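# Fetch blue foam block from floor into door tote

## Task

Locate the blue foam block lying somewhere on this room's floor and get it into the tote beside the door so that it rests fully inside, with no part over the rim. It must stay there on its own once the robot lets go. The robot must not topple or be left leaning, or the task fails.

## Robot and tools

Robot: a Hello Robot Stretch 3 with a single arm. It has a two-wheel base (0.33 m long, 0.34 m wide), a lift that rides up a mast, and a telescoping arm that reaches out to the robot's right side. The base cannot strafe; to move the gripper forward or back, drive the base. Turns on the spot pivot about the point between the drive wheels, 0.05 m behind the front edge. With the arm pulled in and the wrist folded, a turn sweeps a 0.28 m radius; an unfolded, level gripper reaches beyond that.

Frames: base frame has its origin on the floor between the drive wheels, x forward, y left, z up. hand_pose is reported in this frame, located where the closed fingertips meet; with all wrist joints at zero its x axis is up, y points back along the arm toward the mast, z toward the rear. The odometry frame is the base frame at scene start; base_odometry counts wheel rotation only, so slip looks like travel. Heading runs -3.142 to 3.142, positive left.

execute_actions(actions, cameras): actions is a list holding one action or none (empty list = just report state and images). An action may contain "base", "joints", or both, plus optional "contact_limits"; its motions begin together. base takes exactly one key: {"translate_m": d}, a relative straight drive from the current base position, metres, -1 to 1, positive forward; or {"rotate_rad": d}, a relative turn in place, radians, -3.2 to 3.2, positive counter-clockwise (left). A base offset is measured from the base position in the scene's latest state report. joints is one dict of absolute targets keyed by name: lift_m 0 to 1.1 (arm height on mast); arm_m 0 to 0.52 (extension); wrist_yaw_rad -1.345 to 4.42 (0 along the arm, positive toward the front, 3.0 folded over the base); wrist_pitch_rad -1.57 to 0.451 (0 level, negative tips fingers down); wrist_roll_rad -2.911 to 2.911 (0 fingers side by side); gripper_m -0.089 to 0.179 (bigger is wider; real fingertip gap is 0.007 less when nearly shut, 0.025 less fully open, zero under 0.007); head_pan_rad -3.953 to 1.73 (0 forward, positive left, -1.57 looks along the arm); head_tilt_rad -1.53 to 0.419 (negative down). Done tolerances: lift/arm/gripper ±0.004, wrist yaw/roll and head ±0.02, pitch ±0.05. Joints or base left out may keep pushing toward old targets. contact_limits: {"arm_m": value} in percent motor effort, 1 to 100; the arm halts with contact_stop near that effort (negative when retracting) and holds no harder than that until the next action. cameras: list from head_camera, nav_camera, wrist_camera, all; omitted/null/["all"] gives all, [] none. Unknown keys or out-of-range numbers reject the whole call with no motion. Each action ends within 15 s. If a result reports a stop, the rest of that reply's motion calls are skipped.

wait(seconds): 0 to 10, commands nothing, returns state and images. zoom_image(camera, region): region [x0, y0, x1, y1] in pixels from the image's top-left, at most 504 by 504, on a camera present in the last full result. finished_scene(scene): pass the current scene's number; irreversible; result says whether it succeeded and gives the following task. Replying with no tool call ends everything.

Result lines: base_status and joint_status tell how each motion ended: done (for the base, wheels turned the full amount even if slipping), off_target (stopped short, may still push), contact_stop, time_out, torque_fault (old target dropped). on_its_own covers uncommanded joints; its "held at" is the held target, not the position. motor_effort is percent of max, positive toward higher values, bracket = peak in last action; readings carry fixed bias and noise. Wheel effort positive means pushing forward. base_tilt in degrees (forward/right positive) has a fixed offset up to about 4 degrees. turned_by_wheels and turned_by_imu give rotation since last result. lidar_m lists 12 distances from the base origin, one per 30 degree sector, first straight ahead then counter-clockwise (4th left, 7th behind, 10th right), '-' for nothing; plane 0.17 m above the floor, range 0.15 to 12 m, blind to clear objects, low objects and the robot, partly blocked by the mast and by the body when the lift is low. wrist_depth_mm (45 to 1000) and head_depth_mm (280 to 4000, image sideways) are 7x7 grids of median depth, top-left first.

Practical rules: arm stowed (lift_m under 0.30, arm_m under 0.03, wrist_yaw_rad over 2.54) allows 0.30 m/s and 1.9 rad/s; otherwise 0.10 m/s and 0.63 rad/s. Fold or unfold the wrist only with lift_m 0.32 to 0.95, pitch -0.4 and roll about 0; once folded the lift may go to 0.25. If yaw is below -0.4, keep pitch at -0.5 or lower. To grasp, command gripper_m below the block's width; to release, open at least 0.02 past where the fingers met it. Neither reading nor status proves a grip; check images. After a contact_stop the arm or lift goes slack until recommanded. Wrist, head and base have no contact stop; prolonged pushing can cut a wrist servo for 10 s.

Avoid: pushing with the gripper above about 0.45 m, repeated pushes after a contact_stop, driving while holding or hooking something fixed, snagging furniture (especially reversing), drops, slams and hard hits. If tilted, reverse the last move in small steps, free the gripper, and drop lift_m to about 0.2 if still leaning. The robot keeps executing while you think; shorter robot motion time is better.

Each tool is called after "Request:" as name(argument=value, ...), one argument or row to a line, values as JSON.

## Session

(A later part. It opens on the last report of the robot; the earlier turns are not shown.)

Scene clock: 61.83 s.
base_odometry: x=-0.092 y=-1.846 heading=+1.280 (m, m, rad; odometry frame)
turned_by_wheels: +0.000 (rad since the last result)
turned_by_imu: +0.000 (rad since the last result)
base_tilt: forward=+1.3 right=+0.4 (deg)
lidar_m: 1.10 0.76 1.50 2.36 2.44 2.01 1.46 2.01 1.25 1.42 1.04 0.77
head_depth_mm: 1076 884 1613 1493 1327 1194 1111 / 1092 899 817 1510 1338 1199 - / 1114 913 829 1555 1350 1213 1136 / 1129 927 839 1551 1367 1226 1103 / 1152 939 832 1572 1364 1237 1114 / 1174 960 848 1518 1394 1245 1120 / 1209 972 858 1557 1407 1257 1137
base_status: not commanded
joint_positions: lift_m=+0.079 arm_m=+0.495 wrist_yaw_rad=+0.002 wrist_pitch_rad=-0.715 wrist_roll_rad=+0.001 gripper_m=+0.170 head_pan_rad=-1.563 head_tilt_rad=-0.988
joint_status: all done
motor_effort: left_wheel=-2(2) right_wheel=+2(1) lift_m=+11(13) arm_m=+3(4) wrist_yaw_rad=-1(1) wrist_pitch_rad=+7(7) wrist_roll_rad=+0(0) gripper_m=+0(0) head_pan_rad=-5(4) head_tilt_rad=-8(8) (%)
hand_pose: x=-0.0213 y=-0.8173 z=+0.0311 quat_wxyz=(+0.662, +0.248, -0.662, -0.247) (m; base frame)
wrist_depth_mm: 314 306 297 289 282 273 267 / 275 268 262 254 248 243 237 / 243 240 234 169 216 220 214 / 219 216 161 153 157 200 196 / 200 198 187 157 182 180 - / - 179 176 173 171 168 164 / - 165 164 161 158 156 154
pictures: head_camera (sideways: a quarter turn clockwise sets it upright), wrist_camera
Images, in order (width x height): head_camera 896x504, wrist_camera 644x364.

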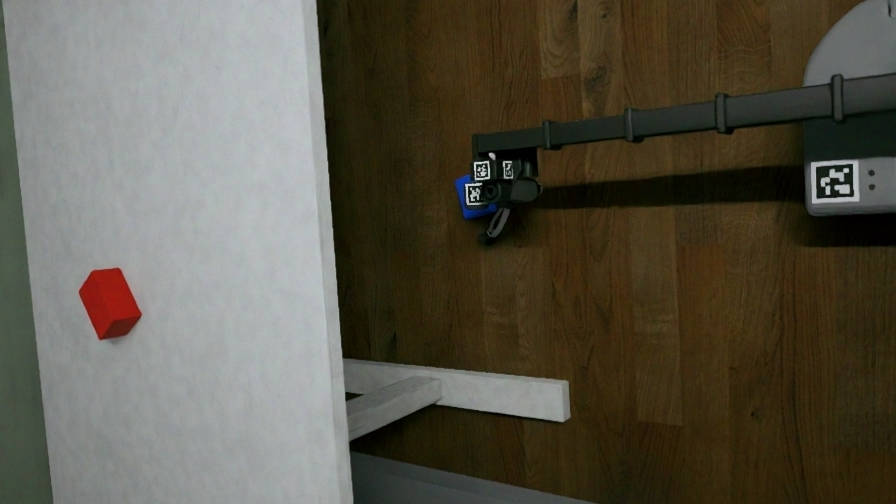

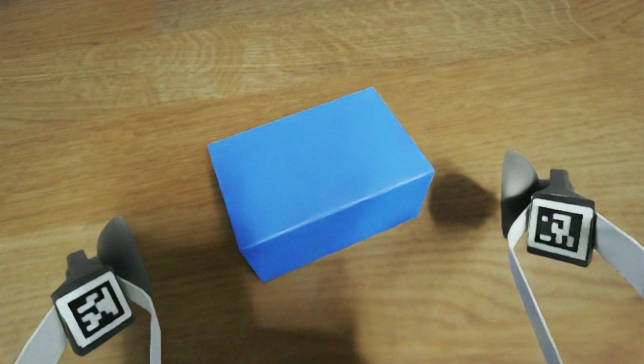

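Request:
execute_actions(
  actions=[
    {"joints":{"arm_m":0.515}},
  ],
  cameras=[],
)

Request:
execute_actions(
  actions=[
    {"joints":{"gripper_m":0.05}},
  ],
  cameras=["wrist_camera"],
)

Scene clock: 63.40 s.
base_odometry: x=-0.092 y=-1.846 heading=+1.280 (m, m, rad; odometry frame)
turned_by_wheels: +0.000 (rad since the last result)
turned_by_imu: +0.000 (rad since the last result)
base_tilt: forward=+1.4 right=+0.5 (deg)
lidar_m: 1.09 0.76 1.50 2.36 2.45 2.02 1.47 2.01 1.25 1.42 1.04 0.77
head_depth_mm: 1075 886 1614 1506 1324 1186 1108 / 1101 901 816 1523 1338 1201 - / 1113 913 830 1569 1341 1219 1132 / 1135 928 836 1546 1374 1226 1106 / 1156 942 834 1561 1373 1239 1113 / 1176 957 842 1532 1389 1245 1121 / 1202 972 856 1570 1419 1260 1135
base_status: not commanded
joint_positions: lift_m=+0.079 arm_m=+0.515 wrist_yaw_rad=+0.002 wrist_pitch_rad=-0.715 wrist_roll_rad=+0.001 gripper_m=+0.170 head_pan_rad=-1.563 head_tilt_rad=-0.988
joint_status: all done
motor_effort: left_wheel=-3(3) right_wheel=+1(1) lift_m=+12(11) arm_m=+3(4) wrist_yaw_rad=-2(2) wrist_pitch_rad=+7(7) wrist_roll_rad=+0(1) gripper_m=+0(0) head_pan_rad=-5(5) head_tilt_rad=-7(9) (%)
hand_pose: x=-0.0213 y=-0.8373 z=+0.0311 quat_wxyz=(+0.662, +0.248, -0.662, -0.247) (m; base frame)
wrist_depth_mm: 315 306 297 289 281 274 267 / 276 267 261 256 248 243 237 / 244 239 234 228 220 219 214 / 220 216 159 153 153 201 196 / 200 198 147 139 146 180 - / - 179 172 152 170 168 164 / - 165 163 161 159 156 154
pictures: none
No camera images: the call's "cameras" was empty. Leave "cameras" out to get every camera's image.

Scene clock: 65.10 s.
base_odometry: x=-0.092 y=-1.846 heading=+1.280 (m, m, rad; odometry frame)
turned_by_wheels: +0.000 (rad since the last result)
turned_by_imu: +0.000 (rad since the last result)
base_tilt: forward=+1.4 right=+0.5 (deg)
lidar_m: 1.10 0.76 1.50 2.35 2.45 2.02 1.46 2.02 1.25 1.42 1.03 0.77
head_depth_mm: 1076 887 1610 1494 1323 1183 1109 / 1094 900 816 1515 1337 1210 - / 1112 913 830 1573 1344 1214 1139 / 1130 925 839 1555 1361 1224 1108 / 1158 942 835 1572 1383 1243 1113 / 1177 954 840 1528 1391 1250 1125 / 1202 972 853 1566 1405 1251 1136
base_status: not commanded
joint_positions: lift_m=+0.079 arm_m=+0.515 wrist_yaw_rad=+0.002 wrist_pitch_rad=-0.715 wrist_roll_rad=+0.001 gripper_m=+0.051 head_pan_rad=-1.563 head_tilt_rad=-0.988
joint_status: all done
motor_effort: left_wheel=-2(3) right_wheel=+1(1) lift_m=+10(11) arm_m=+3(3) wrist_yaw_rad=-1(1) wrist_pitch_rad=+7(7) wrist_roll_rad=+1(1) gripper_m=-19(99) head_pan_rad=-4(5) head_tilt_rad=-8(9) (%)
hand_pose: x=-0.0213 y=-0.8373 z=+0.0311 quat_wxyz=(+0.662, +0.248, -0.662, -0.247) (m; base frame)
wrist_depth_mm: 314 305 296 289 280 273 267 / 273 267 260 255 249 243 237 / 244 239 233 228 221 218 214 / 219 215 155 151 151 199 195 / 199 197 139 138 141 184 179 / 182 181 133 154 170 167 165 / 168 165 162 161 158 156 154
pictures: wrist_camera
Images, in order (width x height): wrist_camera 644x364.

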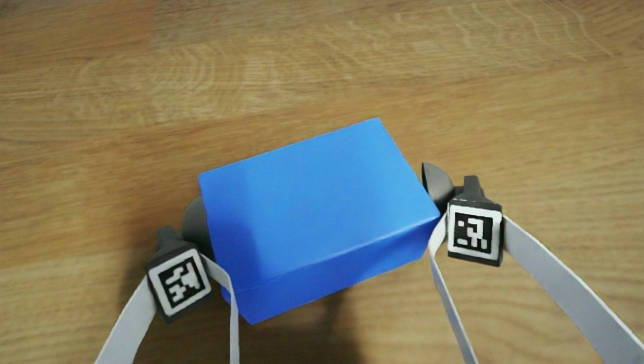

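Request:
execute_actions(
  actions=[
    {"joints":{"lift_m":0.36,"arm_m":0.0,"wrist_pitch_rad":-0.4}},
  ],
  cameras=["wrist_camera"],
)

Request:
execute_actions(
  actions=[
    {"joints":{"wrist_yaw_rad":2.7}},
  ],
  cameras=[],
)

Request:
execute_actions(
  actions=[
    {"joints":{"lift_m":0.285,"head_pan_rad":0,"head_tilt_rad":-0.9}},
  ],
  cameras=["wrist_camera","nav_camera"],
)

Scene clock: 70.97 s.
base_odometry: x=-0.092 y=-1.846 heading=+1.280 (m, m, rad; odometry frame)
turned_by_wheels: +0.000 (rad since the last result)
turned_by_imu: +0.000 (rad since the last result)
base_tilt: forward=+1.4 right=+0.5 (deg)
lidar_m: 1.10 0.76 1.50 2.36 2.44 2.02 1.46 2.02 1.26 1.42 1.04 0.77
head_depth_mm: 1074 889 1608 1493 1329 1194 1108 / 1094 900 817 1515 1342 1216 - / 1113 914 828 1531 1348 1237 - / 1140 928 838 1553 1372 1224 1105 / 1159 944 835 1566 1385 1236 1116 / 1187 958 844 1537 1385 1243 1124 / 1205 971 855 1574 1409 1258 1132
base_status: not commanded
joint_positions: lift_m=+0.359 arm_m=+0.000 wrist_yaw_rad=+0.002 wrist_pitch_rad=-0.422 wrist_roll_rad=+0.001 gripper_m=+0.051 head_pan_rad=-1.563 head_tilt_rad=-0.988
joint_status: all done
motor_effort: left_wheel=-2(3) right_wheel=+1(2) lift_m=+30(32) arm_m=-3(5) wrist_yaw_rad=-1(2) wrist_pitch_rad=+11(14) wrist_roll_rad=+1(1) gripper_m=-18(19) head_pan_rad=-4(4) head_tilt_rad=-7(8) (%)
hand_pose: x=-0.0211 y=-0.3692 z=+0.3710 quat_wxyz=(+0.691, +0.149, -0.691, -0.148) (m; base frame)
wrist_depth_mm: 651 - - - - - - / - - - - - - 902 / 976 908 949 919 846 833 780 / 832 797 155 151 151 705 656 / 696 683 139 138 141 604 579 / 595 608 132 154 531 522 510 / 538 524 506 495 483 470 454
pictures: wrist_camera
Images, in order (width x height): wrist_camera 644x364.

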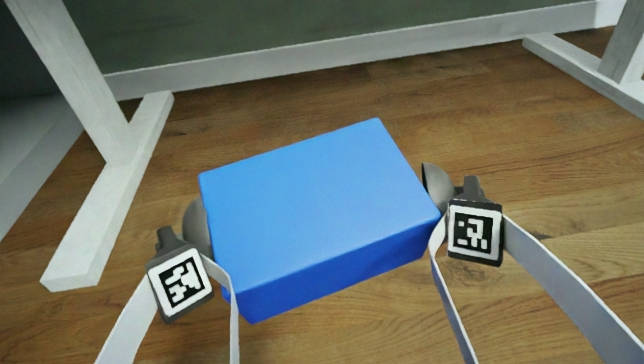

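Scene clock: 73.33 s.
base_odometry: x=-0.092 y=-1.846 heading=+1.280 (m, m, rad; odometry frame)
turned_by_wheels: +0.000 (rad since the last result)
turned_by_imu: +0.000 (rad since the last result)
base_tilt: forward=+1.3 right=+0.5 (deg)
lidar_m: 1.10 0.76 1.50 2.35 2.45 2.01 1.46 2.02 1.25 1.42 1.04 0.77
head_depth_mm: 1072 884 1617 1505 1328 1193 1111 / 1099 897 817 1519 1341 1208 - / 1113 916 827 1518 1353 1231 - / 1136 931 839 1551 1372 1229 1103 / 1156 941 834 1570 1377 1240 1114 / 1174 953 845 1527 1396 1245 1122 / 1203 973 860 1560 1418 1265 1132
base_status: not commanded
joint_positions: lift_m=+0.359 arm_m=+0.000 wrist_yaw_rad=+2.697 wrist_pitch_rad=-0.422 wrist_roll_rad=+0.001 gripper_m=+0.051 head_pan_rad=-1.563 head_tilt_rad=-0.988
joint_status: all done
motor_effort: left_wheel=-2(2) right_wheel=+1(2) lift_m=+30(30) arm_m=-2(3) wrist_yaw_rad=+3(2) wrist_pitch_rad=+11(11) wrist_roll_rad=+1(1) gripper_m=-18(19) head_pan_rad=-5(4) head_tilt_rad=-9(8) (%)
hand_pose: x=+0.0751 y=+0.0567 z=+0.3710 quat_wxyz=(+0.298, +0.707, -0.008, +0.641) (m; base frame)
wrist_depth_mm: - - - - - 758 879 / - - - - 942 802 810 / - - 964 908 844 737 656 / 855 835 155 151 151 702 617 / 748 703 139 138 141 603 572 / - 622 132 154 532 519 507 / - - 531 499 478 469 459
pictures: none
No camera images: the call's "cameras" was empty. Leave "cameras" out to get every camera's image.

Scene clock: 74.83 s.
base_odometry: x=-0.092 y=-1.846 heading=+1.280 (m, m, rad; odometry frame)
turned_by_wheels: +0.000 (rad since the last result)
turned_by_imu: +0.000 (rad since the last result)
base_tilt: forward=+1.4 right=+0.4 (deg)
lidar_m: 1.10 0.76 1.50 2.36 2.45 2.01 1.46 2.02 1.26 1.42 1.04 0.77
head_depth_mm: 682 1120 1103 999 1323 1233 1092 / 697 1113 1119 989 1326 1234 1106 / 711 1109 1135 1002 1338 1249 1111 / 728 1111 1153 1019 1360 1261 1122 / 746 1109 1172 1011 1366 1266 1125 / 763 646 1186 1020 1346 1290 1145 / 786 659 1115 1007 1192 1299 1148
base_status: not commanded
joint_positions: lift_m=+0.286 arm_m=+0.000 wrist_yaw_rad=+2.697 wrist_pitch_rad=-0.422 wrist_roll_rad=+0.001 gripper_m=+0.051 head_pan_rad=-0.007 head_tilt_rad=-0.903
joint_status: all done
motor_effort: left_wheel=-2(2) right_wheel=+1(2) lift_m=+11(29) arm_m=-3(3) wrist_yaw_rad=+3(2) wrist_pitch_rad=+11(11) wrist_roll_rad=+1(1) gripper_m=-18(19) head_pan_rad=+5(53) head_tilt_rad=+2(17) (%)
hand_pose: x=+0.0750 y=+0.0567 z=+0.2973 quat_wxyz=(+0.297, +0.707, -0.008, +0.641) (m; base frame)
wrist_depth_mm: - - - - 932 743 827 / - - - 964 860 721 653 / 922 870 813 770 718 679 584 / 741 699 155 151 151 596 558 / 622 601 139 138 141 513 483 / - 523 131 153 451 438 429 / - - - 421 405 396 385
pictures: nav_camera (sideways: a quarter turn counterclockwise sets it upright), wrist_camera
Images, in order (width x height): nav_camera 672x504, wrist_camera 644x364.

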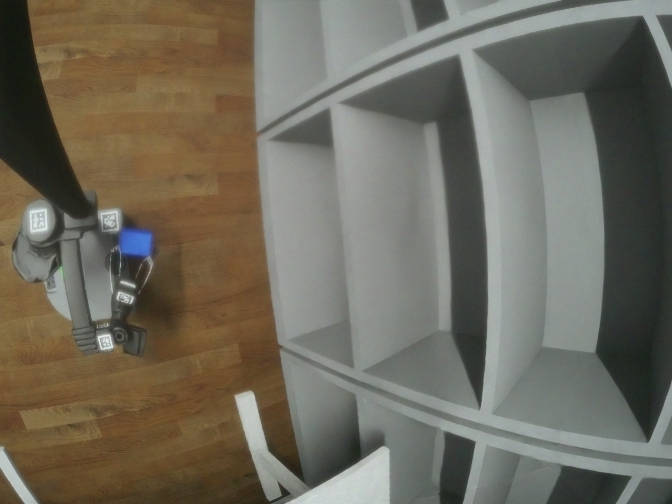

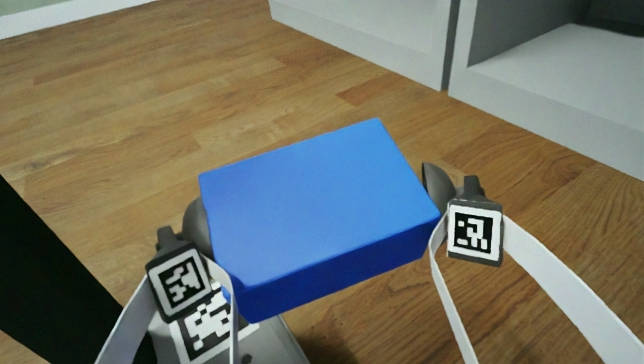

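Request:
execute_actions(
  actions=[
    {"base":{"rotate_rad":1.47}},
  ],
  cameras=[],
)

Request:
execute_actions(
  actions=[
    {"base":{"translate_m":1.0}},
  ],
  cameras=[],
)

Request:
execute_actions(
  actions=[
    {"base":{"translate_m":0.86}},
  ],
  cameras=[],
)

Request:
execute_actions(
  actions=[
    {"base":{"rotate_rad":-1.48},"joints":{"head_tilt_rad":-0.6}},
  ],
  cameras=["head_camera","nav_camera"],
)

Scene clock: 85.60 s.
base_odometry: x=-0.092 y=-1.846 heading=+2.750 (m, m, rad; odometry frame)
turned_by_wheels: +1.470 (rad since the last result)
turned_by_imu: +1.459 (rad since the last result)
base_tilt: forward=+1.3 right=+0.4 (deg)
lidar_m: 2.36 2.38 2.06 1.46 1.96 1.25 1.42 1.04 0.77 1.10 0.77 0.82
head_depth_mm: 2193 2175 1718 1600 1395 1226 1095 / 2168 2329 1918 1605 1402 1242 1102 / 2113 2309 1942 1630 1414 1244 1110 / 2112 2288 1984 1657 1429 1256 1123 / 2091 2307 2003 1683 1454 1269 1132 / 2036 2299 2021 1703 1466 1281 1133 / 2018 2291 2034 1732 1468 1298 1149
base_status: done
joint_positions: lift_m=+0.286 arm_m=+0.000 wrist_yaw_rad=+2.697 wrist_pitch_rad=-0.422 wrist_roll_rad=+0.001 gripper_m=+0.051 head_pan_rad=-0.007 head_tilt_rad=-0.902
joint_status: not commanded
motor_effort: left_wheel=-1(10) right_wheel=+1(8) lift_m=+11(11) arm_m=-3(3) wrist_yaw_rad=+2(1) wrist_pitch_rad=+11(11) wrist_roll_rad=+1(1) gripper_m=-18(19) head_pan_rad=+4(4) head_tilt_rad=+1(2) (%)
hand_pose: x=+0.0750 y=+0.0567 z=+0.2973 quat_wxyz=(+0.297, +0.707, -0.008, +0.641) (m; base frame)
wrist_depth_mm: - - - - - - - / - - - 977 907 856 812 / 915 862 816 770 716 696 655 / 739 707 155 151 151 587 560 / 626 599 139 138 141 514 487 / - 525 131 154 450 437 429 / - - - 420 403 398 387
pictures: none
No camera images: the call's "cameras" was empty. Leave "cameras" out to get every camera's image.

Scene clock: 90.70 s.
base_odometry: x=-1.017 y=-1.464 heading=+2.750 (m, m, rad; odometry frame)
turned_by_wheels: +0.000 (rad since the last result)
turned_by_imu: +0.001 (rad since the last result)
base_tilt: forward=+1.4 right=+0.4 (deg)
lidar_m: 1.37 1.38 1.75 1.66 2.08 2.16 2.00 1.52 0.71 0.98 0.64 1.47
head_depth_mm: 1262 1475 1742 1603 1377 1227 1101 / 1246 1440 1711 1623 1399 1231 1101 / 1228 1420 1676 1632 1414 1248 1111 / 1209 1397 1651 1655 1433 1255 1125 / 1191 1379 1622 1676 1447 1273 1131 / 1178 1352 1588 1690 1462 1290 1147 / 1164 1339 1554 1725 1478 1291 1154
base_status: done
joint_positions: lift_m=+0.286 arm_m=+0.000 wrist_yaw_rad=+2.697 wrist_pitch_rad=-0.422 wrist_roll_rad=+0.001 gripper_m=+0.051 head_pan_rad=-0.007 head_tilt_rad=-0.901
joint_status: not commanded
motor_effort: left_wheel=-3(7) right_wheel=+2(6) lift_m=+11(12) arm_m=-3(3) wrist_yaw_rad=+2(3) wrist_pitch_rad=+11(11) wrist_roll_rad=+1(1) gripper_m=-18(18) head_pan_rad=+4(4) head_tilt_rad=+0(1) (%)
hand_pose: x=+0.0749 y=+0.0567 z=+0.2973 quat_wxyz=(+0.297, +0.707, -0.008, +0.641) (m; base frame)
wrist_depth_mm: - - - - - - - / - - - 976 914 856 810 / 934 876 827 767 716 697 663 / 734 700 155 152 151 592 566 / 622 601 139 138 141 509 488 / - 519 131 154 451 439 429 / - - - 419 408 398 387
pictures: none
No camera images: the call's "cameras" was empty. Leave "cameras" out to get every camera's image.

Scene clock: 95.33 s.
base_odometry: x=-1.811 y=-1.136 heading=+2.750 (m, m, rad; odometry frame)
turned_by_wheels: +0.000 (rad since the last result)
turned_by_imu: +0.001 (rad since the last result)
base_tilt: forward=+1.3 right=+0.5 (deg)
lidar_m: 0.51 0.52 0.66 1.40 2.19 2.32 2.81 1.41 0.63 2.62 0.83 0.55
head_depth_mm: 447 521 623 769 1008 1207 1094 / 440 511 609 750 975 1215 1106 / 436 505 597 733 952 1207 1108 / 429 497 588 718 926 1197 1122 / 424 489 578 701 898 1201 1126 / 418 480 567 688 871 1189 1145 / 412 474 556 672 849 1158 1150
base_status: done
joint_positions: lift_m=+0.286 arm_m=+0.000 wrist_yaw_rad=+2.697 wrist_pitch_rad=-0.422 wrist_roll_rad=+0.001 gripper_m=+0.051 head_pan_rad=-0.007 head_tilt_rad=-0.901
joint_status: not commanded
motor_effort: left_wheel=-2(7) right_wheel=+1(9) lift_m=+10(11) arm_m=-3(3) wrist_yaw_rad=+1(1) wrist_pitch_rad=+11(11) wrist_roll_rad=+0(1) gripper_m=-18(18) head_pan_rad=+4(4) head_tilt_rad=+2(1) (%)
hand_pose: x=+0.0749 y=+0.0567 z=+0.2973 quat_wxyz=(+0.297, +0.707, -0.008, +0.641) (m; base frame)
wrist_depth_mm: - - - 787 596 477 397 / - - - 869 651 516 423 / 924 859 819 760 671 547 450 / 734 699 155 152 151 562 472 / 628 593 139 138 141 511 476 / - 523 131 154 451 440 430 / - - - 420 406 395 387
pictures: none
No camera images: the call's "cameras" was empty. Leave "cameras" out to get every camera's image.

Scene clock: 97.53 s.
base_odometry: x=-1.811 y=-1.136 heading=+1.270 (m, m, rad; odometry frame)
turned_by_wheels: -1.480 (rad since the last result)
turned_by_imu: -1.470 (rad since the last result)
base_tilt: forward=+1.4 right=+0.5 (deg)
lidar_m: 1.96 0.73 0.53 0.51 0.53 0.72 1.74 2.23 2.35 2.32 0.62 0.64
head_depth_mm: 2195 2409 2641 2235 1736 1438 1219 / 2185 2429 2696 2279 1777 1458 1227 / 2200 2382 2680 2297 1795 1454 1240 / 2206 2419 2697 2327 1806 1485 1250 / 2192 2417 2690 2377 1829 1499 1259 / 2140 2070 1997 1890 1741 1511 1276 / 1486 1441 1402 1379 1339 1291 1200
base_status: done
joint_positions: lift_m=+0.286 arm_m=+0.000 wrist_yaw_rad=+2.697 wrist_pitch_rad=-0.422 wrist_roll_rad=+0.001 gripper_m=+0.051 head_pan_rad=-0.007 head_tilt_rad=-0.606
joint_status: all done
motor_effort: left_wheel=+2(12) right_wheel=-1(6) lift_m=+11(11) arm_m=-3(3) wrist_yaw_rad=+1(2) wrist_pitch_rad=+11(11) wrist_roll_rad=+0(0) gripper_m=-18(19) head_pan_rad=+4(4) head_tilt_rad=+4(34) (%)
hand_pose: x=+0.0749 y=+0.0567 z=+0.2973 quat_wxyz=(+0.297, +0.707, -0.008, +0.641) (m; base frame)
wrist_depth_mm: 425 471 546 628 737 889 - / 452 506 583 681 803 853 805 / 480 548 622 693 717 702 658 / 518 576 155 151 151 590 561 / 549 586 140 138 141 511 488 / - 524 131 153 452 439 430 / - - - 425 405 395 388
pictures: head_camera (sideways: a quarter turn clockwise sets it upright), nav_camera (sideways: a quarter turn counterclockwise sets it upright)
Images, in order (width x height): head_camera 896x504, nav_camera 672x504.

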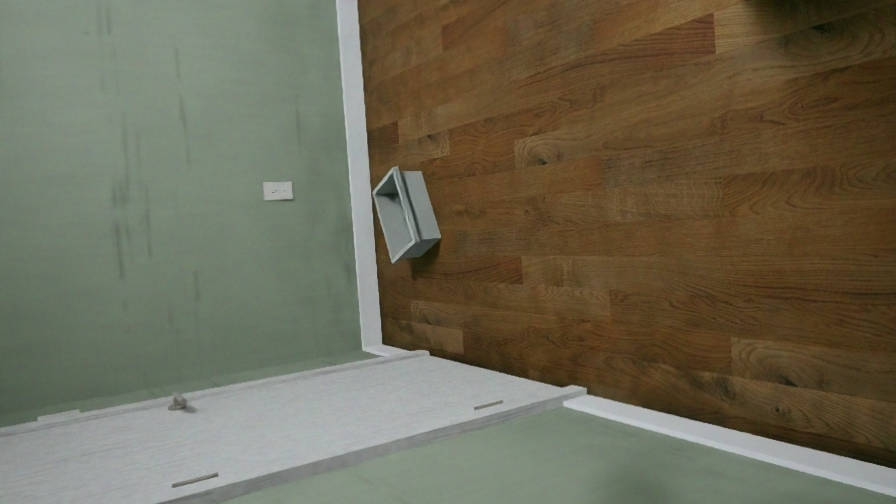

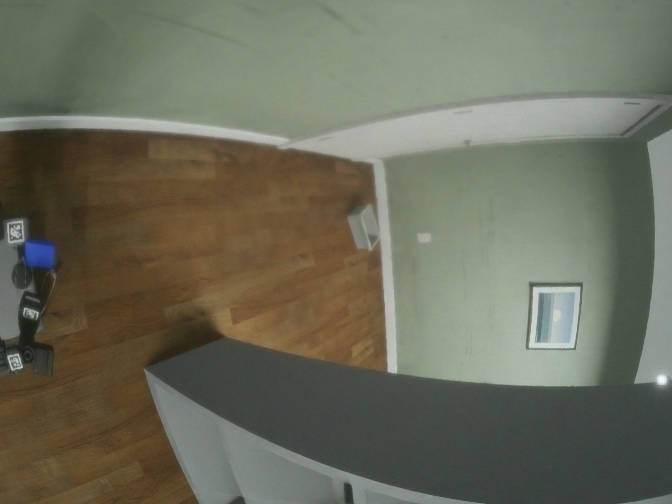

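Request:
execute_actions(
  actions=[
    {"base":{"translate_m":1.0}},
  ],
  cameras=[],
)

Request:
execute_actions(
  actions=[
    {"base":{"translate_m":0.6},"joints":{"head_tilt_rad":-1.0}},
  ],
  cameras=["head_camera","nav_camera"],
)

Scene clock: 103.33 s.
base_odometry: x=-1.515 y=-0.181 heading=+1.270 (m, m, rad; odometry frame)
turned_by_wheels: +0.000 (rad since the last result)
turned_by_imu: +0.001 (rad since the last result)
base_tilt: forward=+1.4 right=+0.4 (deg)
lidar_m: 1.63 0.71 0.54 0.52 0.54 0.73 2.00 0.64 0.47 0.46 2.32 1.69
head_depth_mm: 1351 1487 1654 1852 1745 1442 1223 / 1355 1489 1649 1845 1781 1445 1231 / 1346 1489 1650 1844 1713 1475 1236 / 1347 1484 1654 1859 1821 1482 1255 / 1351 1481 1654 1863 1833 1491 1266 / 1345 1490 1653 1804 1741 1504 1277 / 1347 1443 1451 1335 1298 1259 1195
base_status: done
joint_positions: lift_m=+0.286 arm_m=+0.000 wrist_yaw_rad=+2.697 wrist_pitch_rad=-0.422 wrist_roll_rad=+0.001 gripper_m=+0.051 head_pan_rad=-0.007 head_tilt_rad=-0.605
joint_status: not commanded
motor_effort: left_wheel=+2(12) right_wheel=-1(3) lift_m=+11(10) arm_m=-3(3) wrist_yaw_rad=+1(2) wrist_pitch_rad=+11(11) wrist_roll_rad=+0(0) gripper_m=-18(19) head_pan_rad=+4(4) head_tilt_rad=+3(3) (%)
hand_pose: x=+0.0749 y=+0.0567 z=+0.2973 quat_wxyz=(+0.297, +0.707, -0.008, +0.641) (m; base frame)
wrist_depth_mm: 431 479 546 620 716 900 - / 457 512 585 685 808 850 809 / 486 554 631 682 723 691 664 / 524 578 155 151 151 599 566 / 560 586 140 138 141 513 486 / - 524 131 154 453 439 426 / - - - 420 405 396 385
pictures: none
No camera images: the call's "cameras" was empty. Leave "cameras" out to get every camera's image.

Scene clock: 106.97 s.
base_odometry: x=-1.337 y=+0.392 heading=+1.270 (m, m, rad; odometry frame)
turned_by_wheels: +0.000 (rad since the last result)
turned_by_imu: +0.001 (rad since the last result)
base_tilt: forward=+1.4 right=+0.5 (deg)
lidar_m: 1.03 0.72 0.52 0.50 0.51 0.74 2.02 0.85 1.01 2.73 1.46 1.07
head_depth_mm: 941 1108 1357 1496 1335 1186 1079 / 940 1107 1342 1512 1318 1200 1088 / 935 1100 1334 1513 1353 1213 1096 / 932 1094 1331 1520 1328 1227 1103 / 929 1093 1327 1540 1384 1237 1116 / 926 1090 1312 1533 1392 1247 1129 / 920 1083 1280 1379 1265 1216 1123
base_status: done
joint_positions: lift_m=+0.286 arm_m=+0.000 wrist_yaw_rad=+2.698 wrist_pitch_rad=-0.422 wrist_roll_rad=+0.001 gripper_m=+0.051 head_pan_rad=-0.007 head_tilt_rad=-0.988
joint_status: all done
motor_effort: left_wheel=+2(10) right_wheel=-1(5) lift_m=+11(11) arm_m=-3(3) wrist_yaw_rad=+0(2) wrist_pitch_rad=+11(11) wrist_roll_rad=+0(0) gripper_m=-18(18) head_pan_rad=+4(5) head_tilt_rad=-9(42) (%)
hand_pose: x=+0.0749 y=+0.0567 z=+0.2973 quat_wxyz=(+0.297, +0.707, -0.008, +0.641) (m; base frame)
wrist_depth_mm: 417 462 525 608 719 919 834 / 442 498 570 673 802 849 797 / 478 536 618 680 715 701 627 / 507 574 155 151 151 593 470 / 554 587 140 138 141 516 479 / - 525 131 154 453 439 428 / - - - 421 407 398 386
pictures: head_camera (sideways: a quarter turn clockwise sets it upright), nav_camera (sideways: a quarter turn counterclockwise sets it upright)
Images, in order (width x height): head_camera 896x504, nav_camera 672x504.

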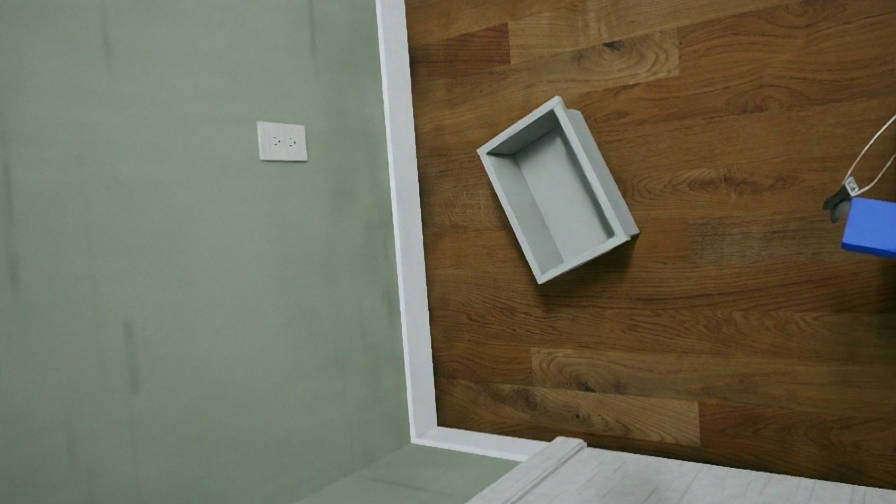

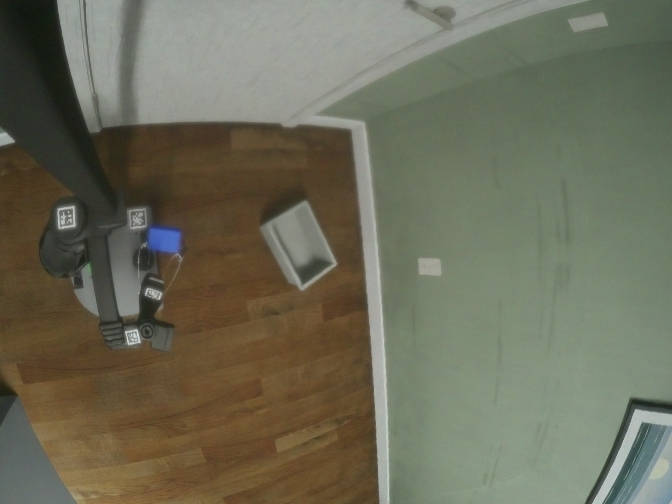

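Request:
execute_actions(
  actions=[
    {"base":{"rotate_rad":1.54},"joints":{"head_pan_rad":-1.57}},
  ],
  cameras=[],
)

Request:
execute_actions(
  actions=[
    {"joints":{"lift_m":0.34}},
  ],
  cameras=[],
)

Request:
execute_actions(
  actions=[
    {"joints":{"wrist_yaw_rad":0}},
  ],
  cameras=[],
)

Request:
execute_actions(
  actions=[
    {"joints":{"wrist_pitch_rad":-0.7,"arm_m":0.29,"lift_m":0.28}},
  ],
  cameras=["head_camera","wrist_camera"],
)

Scene clock: 110.63 s.
base_odometry: x=-1.337 y=+0.392 heading=+2.810 (m, m, rad; odometry frame)
turned_by_wheels: +1.540 (rad since the last result)
turned_by_imu: +1.529 (rad since the last result)
base_tilt: forward=+1.4 right=+0.4 (deg)
lidar_m: 0.50 0.51 0.70 1.69 0.86 0.96 2.33 1.55 1.08 1.03 0.75 0.53
head_depth_mm: 957 1130 1377 1498 1336 1191 1110 / 950 1122 1363 1515 1324 1217 - / 945 1115 1355 1506 1345 1228 - / 938 1101 1342 1523 1343 1224 1105 / 933 1098 1327 1534 1375 1240 1117 / 926 1090 1319 1530 1397 1242 1126 / 922 1076 1292 1433 1301 1221 1120
base_status: done
joint_positions: lift_m=+0.286 arm_m=+0.000 wrist_yaw_rad=+2.698 wrist_pitch_rad=-0.422 wrist_roll_rad=+0.001 gripper_m=+0.051 head_pan_rad=-1.563 head_tilt_rad=-0.988
joint_status: all done
motor_effort: left_wheel=-3(9) right_wheel=+2(7) lift_m=+10(11) arm_m=-3(3) wrist_yaw_rad=+3(3) wrist_pitch_rad=+11(11) wrist_roll_rad=+1(1) gripper_m=-19(19) head_pan_rad=-5(52) head_tilt_rad=-8(8) (%)
hand_pose: x=+0.0749 y=+0.0567 z=+0.2973 quat_wxyz=(+0.297, +0.707, -0.008, +0.641) (m; base frame)
wrist_depth_mm: - - - 867 638 499 393 / - - - 908 691 501 413 / 919 872 808 771 683 542 441 / 743 701 155 151 151 563 471 / 627 588 139 138 141 516 476 / - 523 131 153 450 440 429 / - - - 422 405 397 386
pictures: none
No camera images: the call's "cameras" was empty. Leave "cameras" out to get every camera's image.

Scene clock: 111.97 s.
base_odometry: x=-1.337 y=+0.392 heading=+2.810 (m, m, rad; odometry frame)
turned_by_wheels: +0.000 (rad since the last result)
turned_by_imu: +0.000 (rad since the last result)
base_tilt: forward=+1.4 right=+0.4 (deg)
lidar_m: 0.50 0.51 0.70 1.70 0.86 0.96 2.34 1.55 1.09 1.03 0.75 0.53
head_depth_mm: 960 1133 1371 1493 1324 1191 1100 / 947 1121 1358 1514 1318 1211 - / 947 1109 1346 1507 1355 1223 - / 938 1106 1330 1515 1330 1224 1105 / 932 1094 1321 1535 1377 1238 1119 / 926 1087 1309 1538 1399 1244 1127 / 916 1078 1294 1434 1299 1222 1118
base_status: not commanded
joint_positions: lift_m=+0.339 arm_m=+0.000 wrist_yaw_rad=+2.698 wrist_pitch_rad=-0.422 wrist_roll_rad=+0.001 gripper_m=+0.051 head_pan_rad=-1.563 head_tilt_rad=-0.988
joint_status: all done
motor_effort: left_wheel=-3(2) right_wheel=+1(2) lift_m=+30(30) arm_m=-3(3) wrist_yaw_rad=+1(2) wrist_pitch_rad=+11(11) wrist_roll_rad=+0(1) gripper_m=-18(19) head_pan_rad=-5(5) head_tilt_rad=-9(8) (%)
hand_pose: x=+0.0749 y=+0.0567 z=+0.3511 quat_wxyz=(+0.297, +0.707, -0.008, +0.641) (m; base frame)
wrist_depth_mm: - - - 871 630 493 393 / - - - 959 692 498 418 / - 986 914 860 701 537 444 / 834 795 155 151 151 574 470 / 704 676 140 137 141 576 509 / - 596 132 153 512 496 485 / - - - 477 464 450 438
pictures: none
No camera images: the call's "cameras" was empty. Leave "cameras" out to get every camera's image.

Scene clock: 114.33 s.
base_odometry: x=-1.337 y=+0.392 heading=+2.810 (m, m, rad; odometry frame)
turned_by_wheels: +0.000 (rad since the last result)
turned_by_imu: +0.000 (rad since the last result)
base_tilt: forward=+1.3 right=+0.5 (deg)
lidar_m: 0.50 0.51 0.70 1.69 0.86 0.96 2.33 1.54 1.09 1.03 0.75 0.53
head_depth_mm: 954 1129 1376 1488 1330 1195 1100 / 950 1122 1363 1513 1328 1202 - / 945 1110 1343 1520 1339 1218 - / 940 1105 1331 1525 1339 1220 1109 / 934 1097 1323 1533 1381 1238 1112 / 929 1089 1315 1540 1397 1244 1124 / 920 1076 1303 1429 1297 1214 1116
base_status: not commanded
joint_positions: lift_m=+0.339 arm_m=+0.000 wrist_yaw_rad=+0.003 wrist_pitch_rad=-0.422 wrist_roll_rad=+0.001 gripper_m=+0.051 head_pan_rad=-1.563 head_tilt_rad=-0.988
joint_status: all done
motor_effort: left_wheel=-2(2) right_wheel=+2(2) lift_m=+30(30) arm_m=-3(3) wrist_yaw_rad=-2(4) wrist_pitch_rad=+11(11) wrist_roll_rad=+1(0) gripper_m=-18(18) head_pan_rad=-5(4) head_tilt_rad=-7(8) (%)
hand_pose: x=-0.0208 y=-0.3692 z=+0.3511 quat_wxyz=(+0.691, +0.149, -0.691, -0.148) (m; base frame)
wrist_depth_mm: 667 686 723 745 781 832 853 / 733 753 796 834 862 896 913 / 771 821 843 861 821 796 762 / 760 803 155 151 151 671 646 / 671 670 139 138 141 585 554 / 596 579 132 154 513 496 491 / 511 501 484 469 460 451 437
pictures: none
No camera images: the call's "cameras" was empty. Leave "cameras" out to get every camera's image.

Scene clock: 117.70 s.
base_odometry: x=-1.337 y=+0.392 heading=+2.810 (m, m, rad; odometry frame)
turned_by_wheels: +0.000 (rad since the last result)
turned_by_imu: +0.000 (rad since the last result)
base_tilt: forward=+1.4 right=+0.5 (deg)
lidar_m: 0.50 0.51 0.70 1.70 0.86 0.96 2.34 1.54 1.08 1.03 0.75 0.53
head_depth_mm: 956 1129 1377 1495 1325 1192 1106 / 949 1118 1362 1521 1335 1206 - / 944 1113 1352 1523 1296 1217 1141 / 940 1104 1335 1522 1343 1228 1102 / 931 1096 1321 1524 1389 1236 1116 / 925 1084 1317 1538 1385 1247 1129 / 923 1076 1299 1441 1300 1214 1115
base_status: not commanded
joint_positions: lift_m=+0.281 arm_m=+0.290 wrist_yaw_rad=+0.002 wrist_pitch_rad=-0.713 wrist_roll_rad=+0.001 gripper_m=+0.051 head_pan_rad=-1.563 head_tilt_rad=-0.988
joint_status: all done
motor_effort: left_wheel=-2(2) right_wheel=+2(2) lift_m=+11(23) arm_m=+4(4) wrist_yaw_rad=-1(3) wrist_pitch_rad=+6(11) wrist_roll_rad=+0(0) gripper_m=-19(19) head_pan_rad=-5(5) head_tilt_rad=-8(7) (%)
hand_pose: x=-0.0212 y=-0.6127 z=+0.2335 quat_wxyz=(+0.663, +0.247, -0.663, -0.247) (m; base frame)
wrist_depth_mm: 470 492 504 535 570 581 578 / 519 545 556 558 545 527 517 / 532 521 512 495 474 472 466 / 478 469 155 151 150 433 425 / 436 433 139 138 141 401 388 / 396 276 132 154 366 307 360 / 367 299 353 346 339 337 335
pictures: head_camera (sideways: a quarter turn clockwise sets it upright), wrist_camera
Images, in order (width x height): head_camera 896x504, wrist_camera 644x364.

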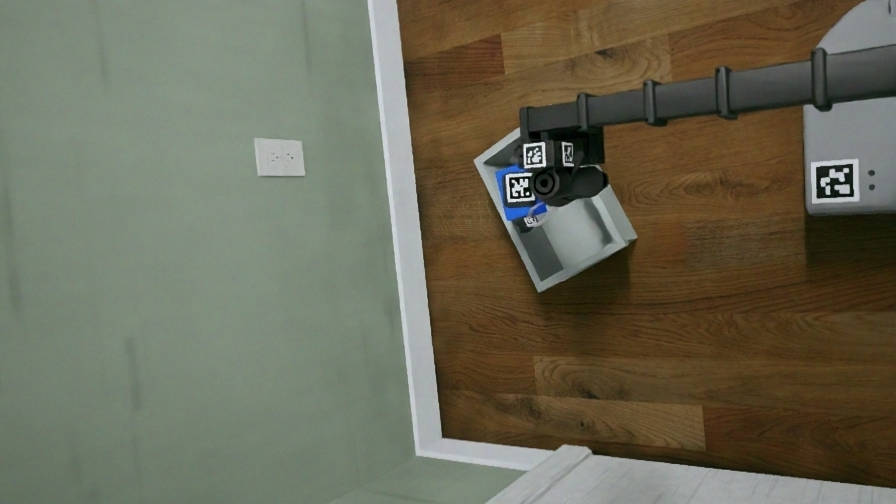

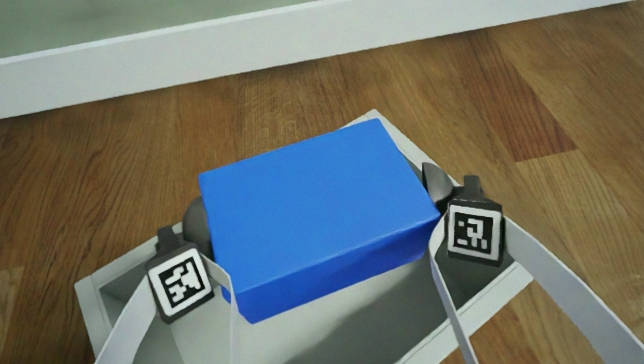

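Request:
execute_actions(
  actions=[
    {"joints":{"wrist_pitch_rad":-1.0,"arm_m":0.34,"lift_m":0.24}},
  ],
  cameras=["head_camera","wrist_camera"],
)

Scene clock: 119.83 s.
base_odometry: x=-1.337 y=+0.392 heading=+2.810 (m, m, rad; odometry frame)
turned_by_wheels: +0.000 (rad since the last result)
turned_by_imu: +0.000 (rad since the last result)
base_tilt: forward=+1.3 right=+0.5 (deg)
lidar_m: 0.50 0.51 0.70 1.70 0.86 0.96 2.35 1.54 1.08 0.57 0.75 0.53
head_depth_mm: 959 1129 1385 1496 1322 1194 1110 / 952 1120 1357 1509 1339 1205 - / 945 1115 1359 1515 1295 1209 1133 / 940 1104 1344 1523 1332 1223 1107 / 933 1094 1328 1528 1379 1232 1116 / 929 1086 1314 1528 1399 1245 1113 / 921 1077 1303 1443 1297 1209 1120
base_status: not commanded
joint_positions: lift_m=+0.241 arm_m=+0.340 wrist_yaw_rad=+0.002 wrist_pitch_rad=-1.006 wrist_roll_rad=+0.001 gripper_m=+0.051 head_pan_rad=-1.563 head_tilt_rad=-0.988
joint_status: all done
motor_effort: left_wheel=-3(2) right_wheel=+2(2) lift_m=+11(8) arm_m=+3(4) wrist_yaw_rad=-1(2) wrist_pitch_rad=+3(5) wrist_roll_rad=+0(0) gripper_m=-18(17) head_pan_rad=-5(4) head_tilt_rad=-9(7) (%)
hand_pose: x=-0.0214 y=-0.6013 z=+0.1500 quat_wxyz=(+0.619, +0.341, -0.619, -0.341) (m; base frame)
wrist_depth_mm: 380 374 374 248 242 366 367 / 360 357 230 297 268 348 349 / 343 217 276 333 296 219 333 / 205 256 155 151 151 233 312 / 228 305 140 138 141 191 305 / 205 253 132 154 194 293 294 / 181 247 284 261 281 285 283
pictures: head_camera (sideways: a quarter turn clockwise sets it upright), wrist_camera
Images, in order (width x height): head_camera 896x504, wrist_camera 644x364.

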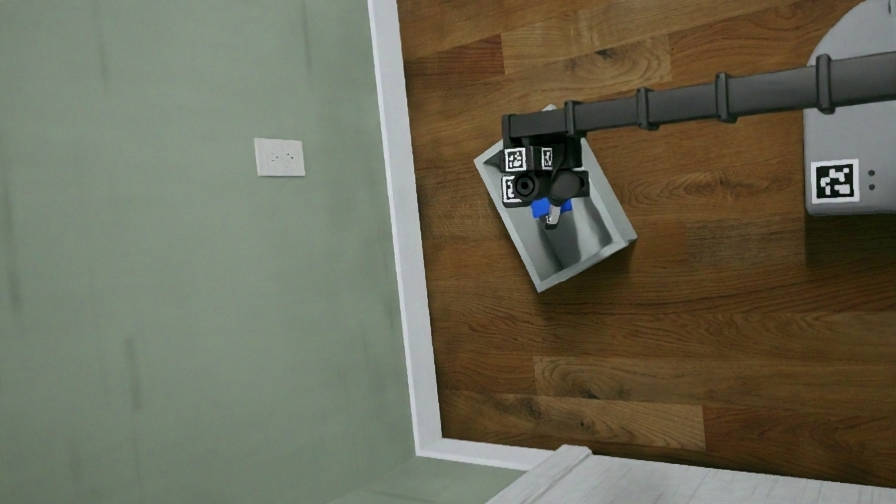

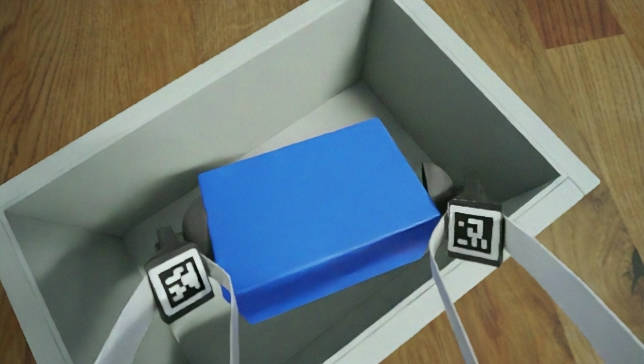

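Request:
execute_actions(
  actions=[
    {"joints":{"wrist_yaw_rad":0.25,"arm_m":0.375}},
  ],
  cameras=["wrist_camera"],
)

Scene clock: 122.00 s.
base_odometry: x=-1.337 y=+0.392 heading=+2.810 (m, m, rad; odometry frame)
turned_by_wheels: +0.000 (rad since the last result)
turned_by_imu: +0.000 (rad since the last result)
base_tilt: forward=+1.4 right=+0.4 (deg)
lidar_m: 0.50 0.51 0.70 1.70 0.86 0.96 2.34 1.54 1.08 0.59 0.75 0.53
head_depth_mm: 957 1132 1376 1498 1323 1192 1109 / 950 1122 1366 1516 1331 1208 - / 945 1115 1350 1530 1294 1213 1141 / 936 1102 1331 1535 1335 1220 1108 / 933 1099 1328 1527 1378 1233 1119 / 926 1086 1311 1517 1388 1247 1123 / 919 1079 1304 1434 1302 1215 1117
base_status: not commanded
joint_positions: lift_m=+0.241 arm_m=+0.375 wrist_yaw_rad=+0.247 wrist_pitch_rad=-1.006 wrist_roll_rad=+0.001 gripper_m=+0.051 head_pan_rad=-1.563 head_tilt_rad=-0.988
joint_status: all done
motor_effort: left_wheel=-3(3) right_wheel=+2(2) lift_m=+11(10) arm_m=+3(7) wrist_yaw_rad=+2(4) wrist_pitch_rad=+3(3) wrist_roll_rad=+0(0) gripper_m=-18(19) head_pan_rad=-4(5) head_tilt_rad=-7(8) (%)
hand_pose: x=+0.0069 y=-0.6328 z=+0.1499 quat_wxyz=(+0.656, +0.415, -0.573, -0.263) (m; base frame)
wrist_depth_mm: 377 375 373 372 370 366 366 / 359 358 354 226 234 232 348 / 343 341 211 218 304 230 331 / 202 221 155 151 151 242 313 / 196 257 140 138 141 241 200 / 188 216 132 154 292 290 187 / 180 231 285 283 281 202 173
pictures: wrist_camera
Images, in order (width x height): wrist_camera 644x364.

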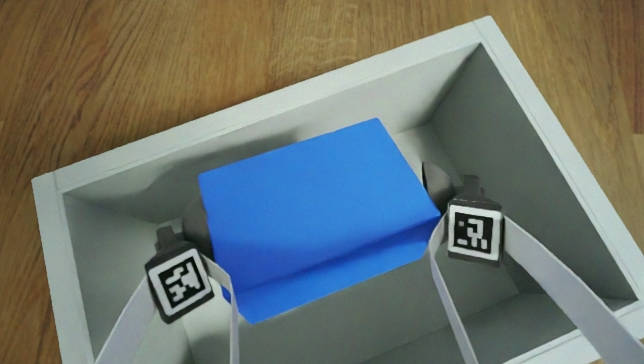

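Request:
execute_actions(
  actions=[
    {"joints":{"lift_m":0.155}},
  ],
  cameras=["wrist_camera"],
)

Request:
execute_actions(
  actions=[
    {"joints":{"gripper_m":0.13}},
  ],
  cameras=["wrist_camera"],
)

Request:
execute_actions(
  actions=[
    {"joints":{"lift_m":0.30}},
  ],
  cameras=["wrist_camera"],
)

Scene clock: 124.33 s.
base_odometry: x=-1.337 y=+0.392 heading=+2.810 (m, m, rad; odometry frame)
turned_by_wheels: +0.000 (rad since the last result)
turned_by_imu: +0.000 (rad since the last result)
base_tilt: forward=+1.4 right=+0.5 (deg)
lidar_m: 0.50 0.51 0.70 1.70 0.86 0.96 2.34 1.55 1.08 1.03 0.75 0.53
head_depth_mm: 958 1125 1380 1501 1324 1198 1109 / 952 1125 1368 1514 1340 1205 - / 946 1105 1349 1514 1289 1216 1134 / 940 1105 1339 1520 1331 1222 1104 / 934 1099 1323 1525 1386 1241 1120 / 926 1091 1309 1533 1391 1245 1127 / 916 1082 1302 1431 1303 1216 1114
base_status: not commanded
joint_positions: lift_m=+0.156 arm_m=+0.375 wrist_yaw_rad=+0.247 wrist_pitch_rad=-1.007 wrist_roll_rad=+0.001 gripper_m=+0.051 head_pan_rad=-1.563 head_tilt_rad=-0.988
joint_status: all done
motor_effort: left_wheel=-2(2) right_wheel=+2(2) lift_m=+10(11) arm_m=+3(3) wrist_yaw_rad=+2(3) wrist_pitch_rad=+3(3) wrist_roll_rad=+1(0) gripper_m=-19(19) head_pan_rad=-4(5) head_tilt_rad=-8(8) (%)
hand_pose: x=+0.0069 y=-0.6327 z=+0.0649 quat_wxyz=(+0.656, +0.415, -0.573, -0.263) (m; base frame)
wrist_depth_mm: 273 127 133 152 178 190 147 / 127 140 161 191 234 211 155 / 151 171 206 218 239 229 165 / 187 222 155 151 151 227 176 / 189 224 140 138 141 220 187 / 175 213 133 154 211 211 187 / 161 203 205 205 204 201 160
pictures: wrist_camera
Images, in order (width x height): wrist_camera 644x364.

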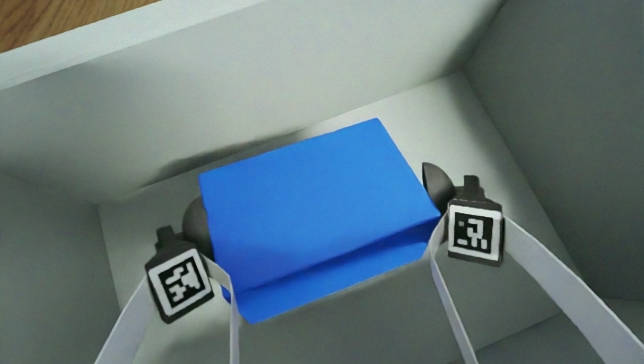

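Scene clock: 125.63 s.
base_odometry: x=-1.337 y=+0.392 heading=+2.810 (m, m, rad; odometry frame)
turned_by_wheels: +0.000 (rad since the last result)
turned_by_imu: +0.000 (rad since the last result)
base_tilt: forward=+1.4 right=+0.5 (deg)
lidar_m: 0.50 0.51 0.70 1.70 0.86 0.96 2.34 1.54 1.08 1.03 0.75 0.53
head_depth_mm: 960 1133 1380 1503 1324 1192 1103 / 952 1117 1358 1508 1338 1206 - / 944 1112 1352 1516 1290 1216 1136 / 939 1103 1346 1510 1327 1225 1110 / 936 1099 1330 1530 1380 1237 1117 / 927 1084 1315 1533 1402 1245 1120 / 922 1078 1300 1440 1299 1221 1118
base_status: not commanded
joint_positions: lift_m=+0.156 arm_m=+0.375 wrist_yaw_rad=+0.247 wrist_pitch_rad=-1.007 wrist_roll_rad=+0.001 gripper_m=+0.130 head_pan_rad=-1.563 head_tilt_rad=-0.988
joint_status: all done
motor_effort: left_wheel=-3(3) right_wheel=+1(2) lift_m=+10(10) arm_m=+3(3) wrist_yaw_rad=+2(2) wrist_pitch_rad=+3(3) wrist_roll_rad=+0(0) gripper_m=+0(84) head_pan_rad=-5(5) head_tilt_rad=-8(7) (%)
hand_pose: x=+0.0069 y=-0.6327 z=+0.0649 quat_wxyz=(+0.656, +0.415, -0.573, -0.263) (m; base frame)
wrist_depth_mm: 273 127 133 152 179 190 147 / 127 139 161 191 234 212 155 / 151 171 206 238 240 229 165 / 186 221 232 230 230 228 176 / 189 225 179 176 219 - 182 / 175 - 172 170 210 210 204 / 157 204 203 204 205 202 157
pictures: wrist_camera
Images, in order (width x height): wrist_camera 644x364.

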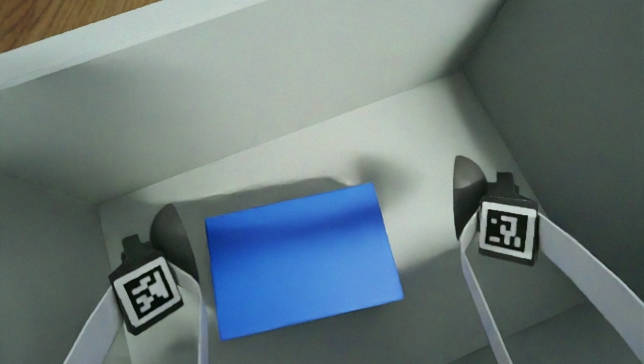

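Scene clock: 127.80 s.
base_odometry: x=-1.337 y=+0.392 heading=+2.810 (m, m, rad; odometry frame)
turned_by_wheels: +0.000 (rad since the last result)
turned_by_imu: +0.000 (rad since the last result)
base_tilt: forward=+1.4 right=+0.4 (deg)
lidar_m: 0.50 0.51 0.70 1.70 0.86 0.96 2.35 1.54 1.08 1.03 0.75 0.53
head_depth_mm: 955 1132 1374 1496 1329 1188 1108 / 949 1115 1361 1528 1338 1218 - / 945 1105 1357 1535 1317 1214 1135 / 941 1105 1327 1523 1327 1220 1102 / 930 1095 1326 1520 1382 1235 1119 / 926 1083 1319 1533 1396 1243 1125 / 916 1080 1299 1435 1300 1219 1126
base_status: not commanded
joint_positions: lift_m=+0.299 arm_m=+0.375 wrist_yaw_rad=+0.247 wrist_pitch_rad=-1.007 wrist_roll_rad=+0.001 gripper_m=+0.130 head_pan_rad=-1.563 head_tilt_rad=-0.988
joint_status: all done
motor_effort: left_wheel=-3(3) right_wheel=+2(2) lift_m=+30(29) arm_m=+3(4) wrist_yaw_rad=+2(3) wrist_pitch_rad=+3(3) wrist_roll_rad=+0(0) gripper_m=+0(0) head_pan_rad=-4(5) head_tilt_rad=-7(7) (%)
hand_pose: x=+0.0069 y=-0.6327 z=+0.2086 quat_wxyz=(+0.656, +0.415, -0.573, -0.263) (m; base frame)
wrist_depth_mm: 447 445 443 440 437 436 432 / 429 425 422 418 420 417 414 / 407 405 401 283 314 393 395 / 391 385 291 372 377 378 379 / 373 264 367 365 363 - 366 / 360 - 352 311 351 285 238 / 344 252 338 339 286 230 332
pictures: wrist_camera
Images, in order (width x height): wrist_camera 644x364.

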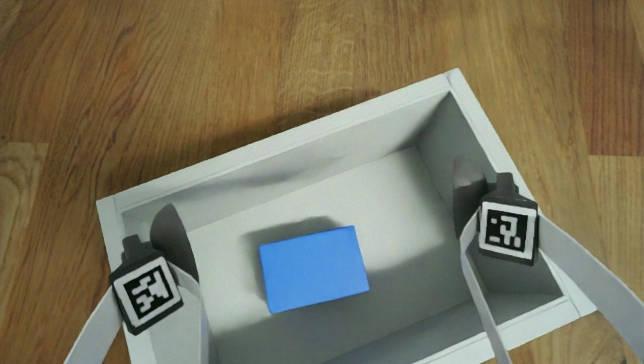

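Request:
finished_scene(
  scene=1,
)

The scene is finished: the task was done.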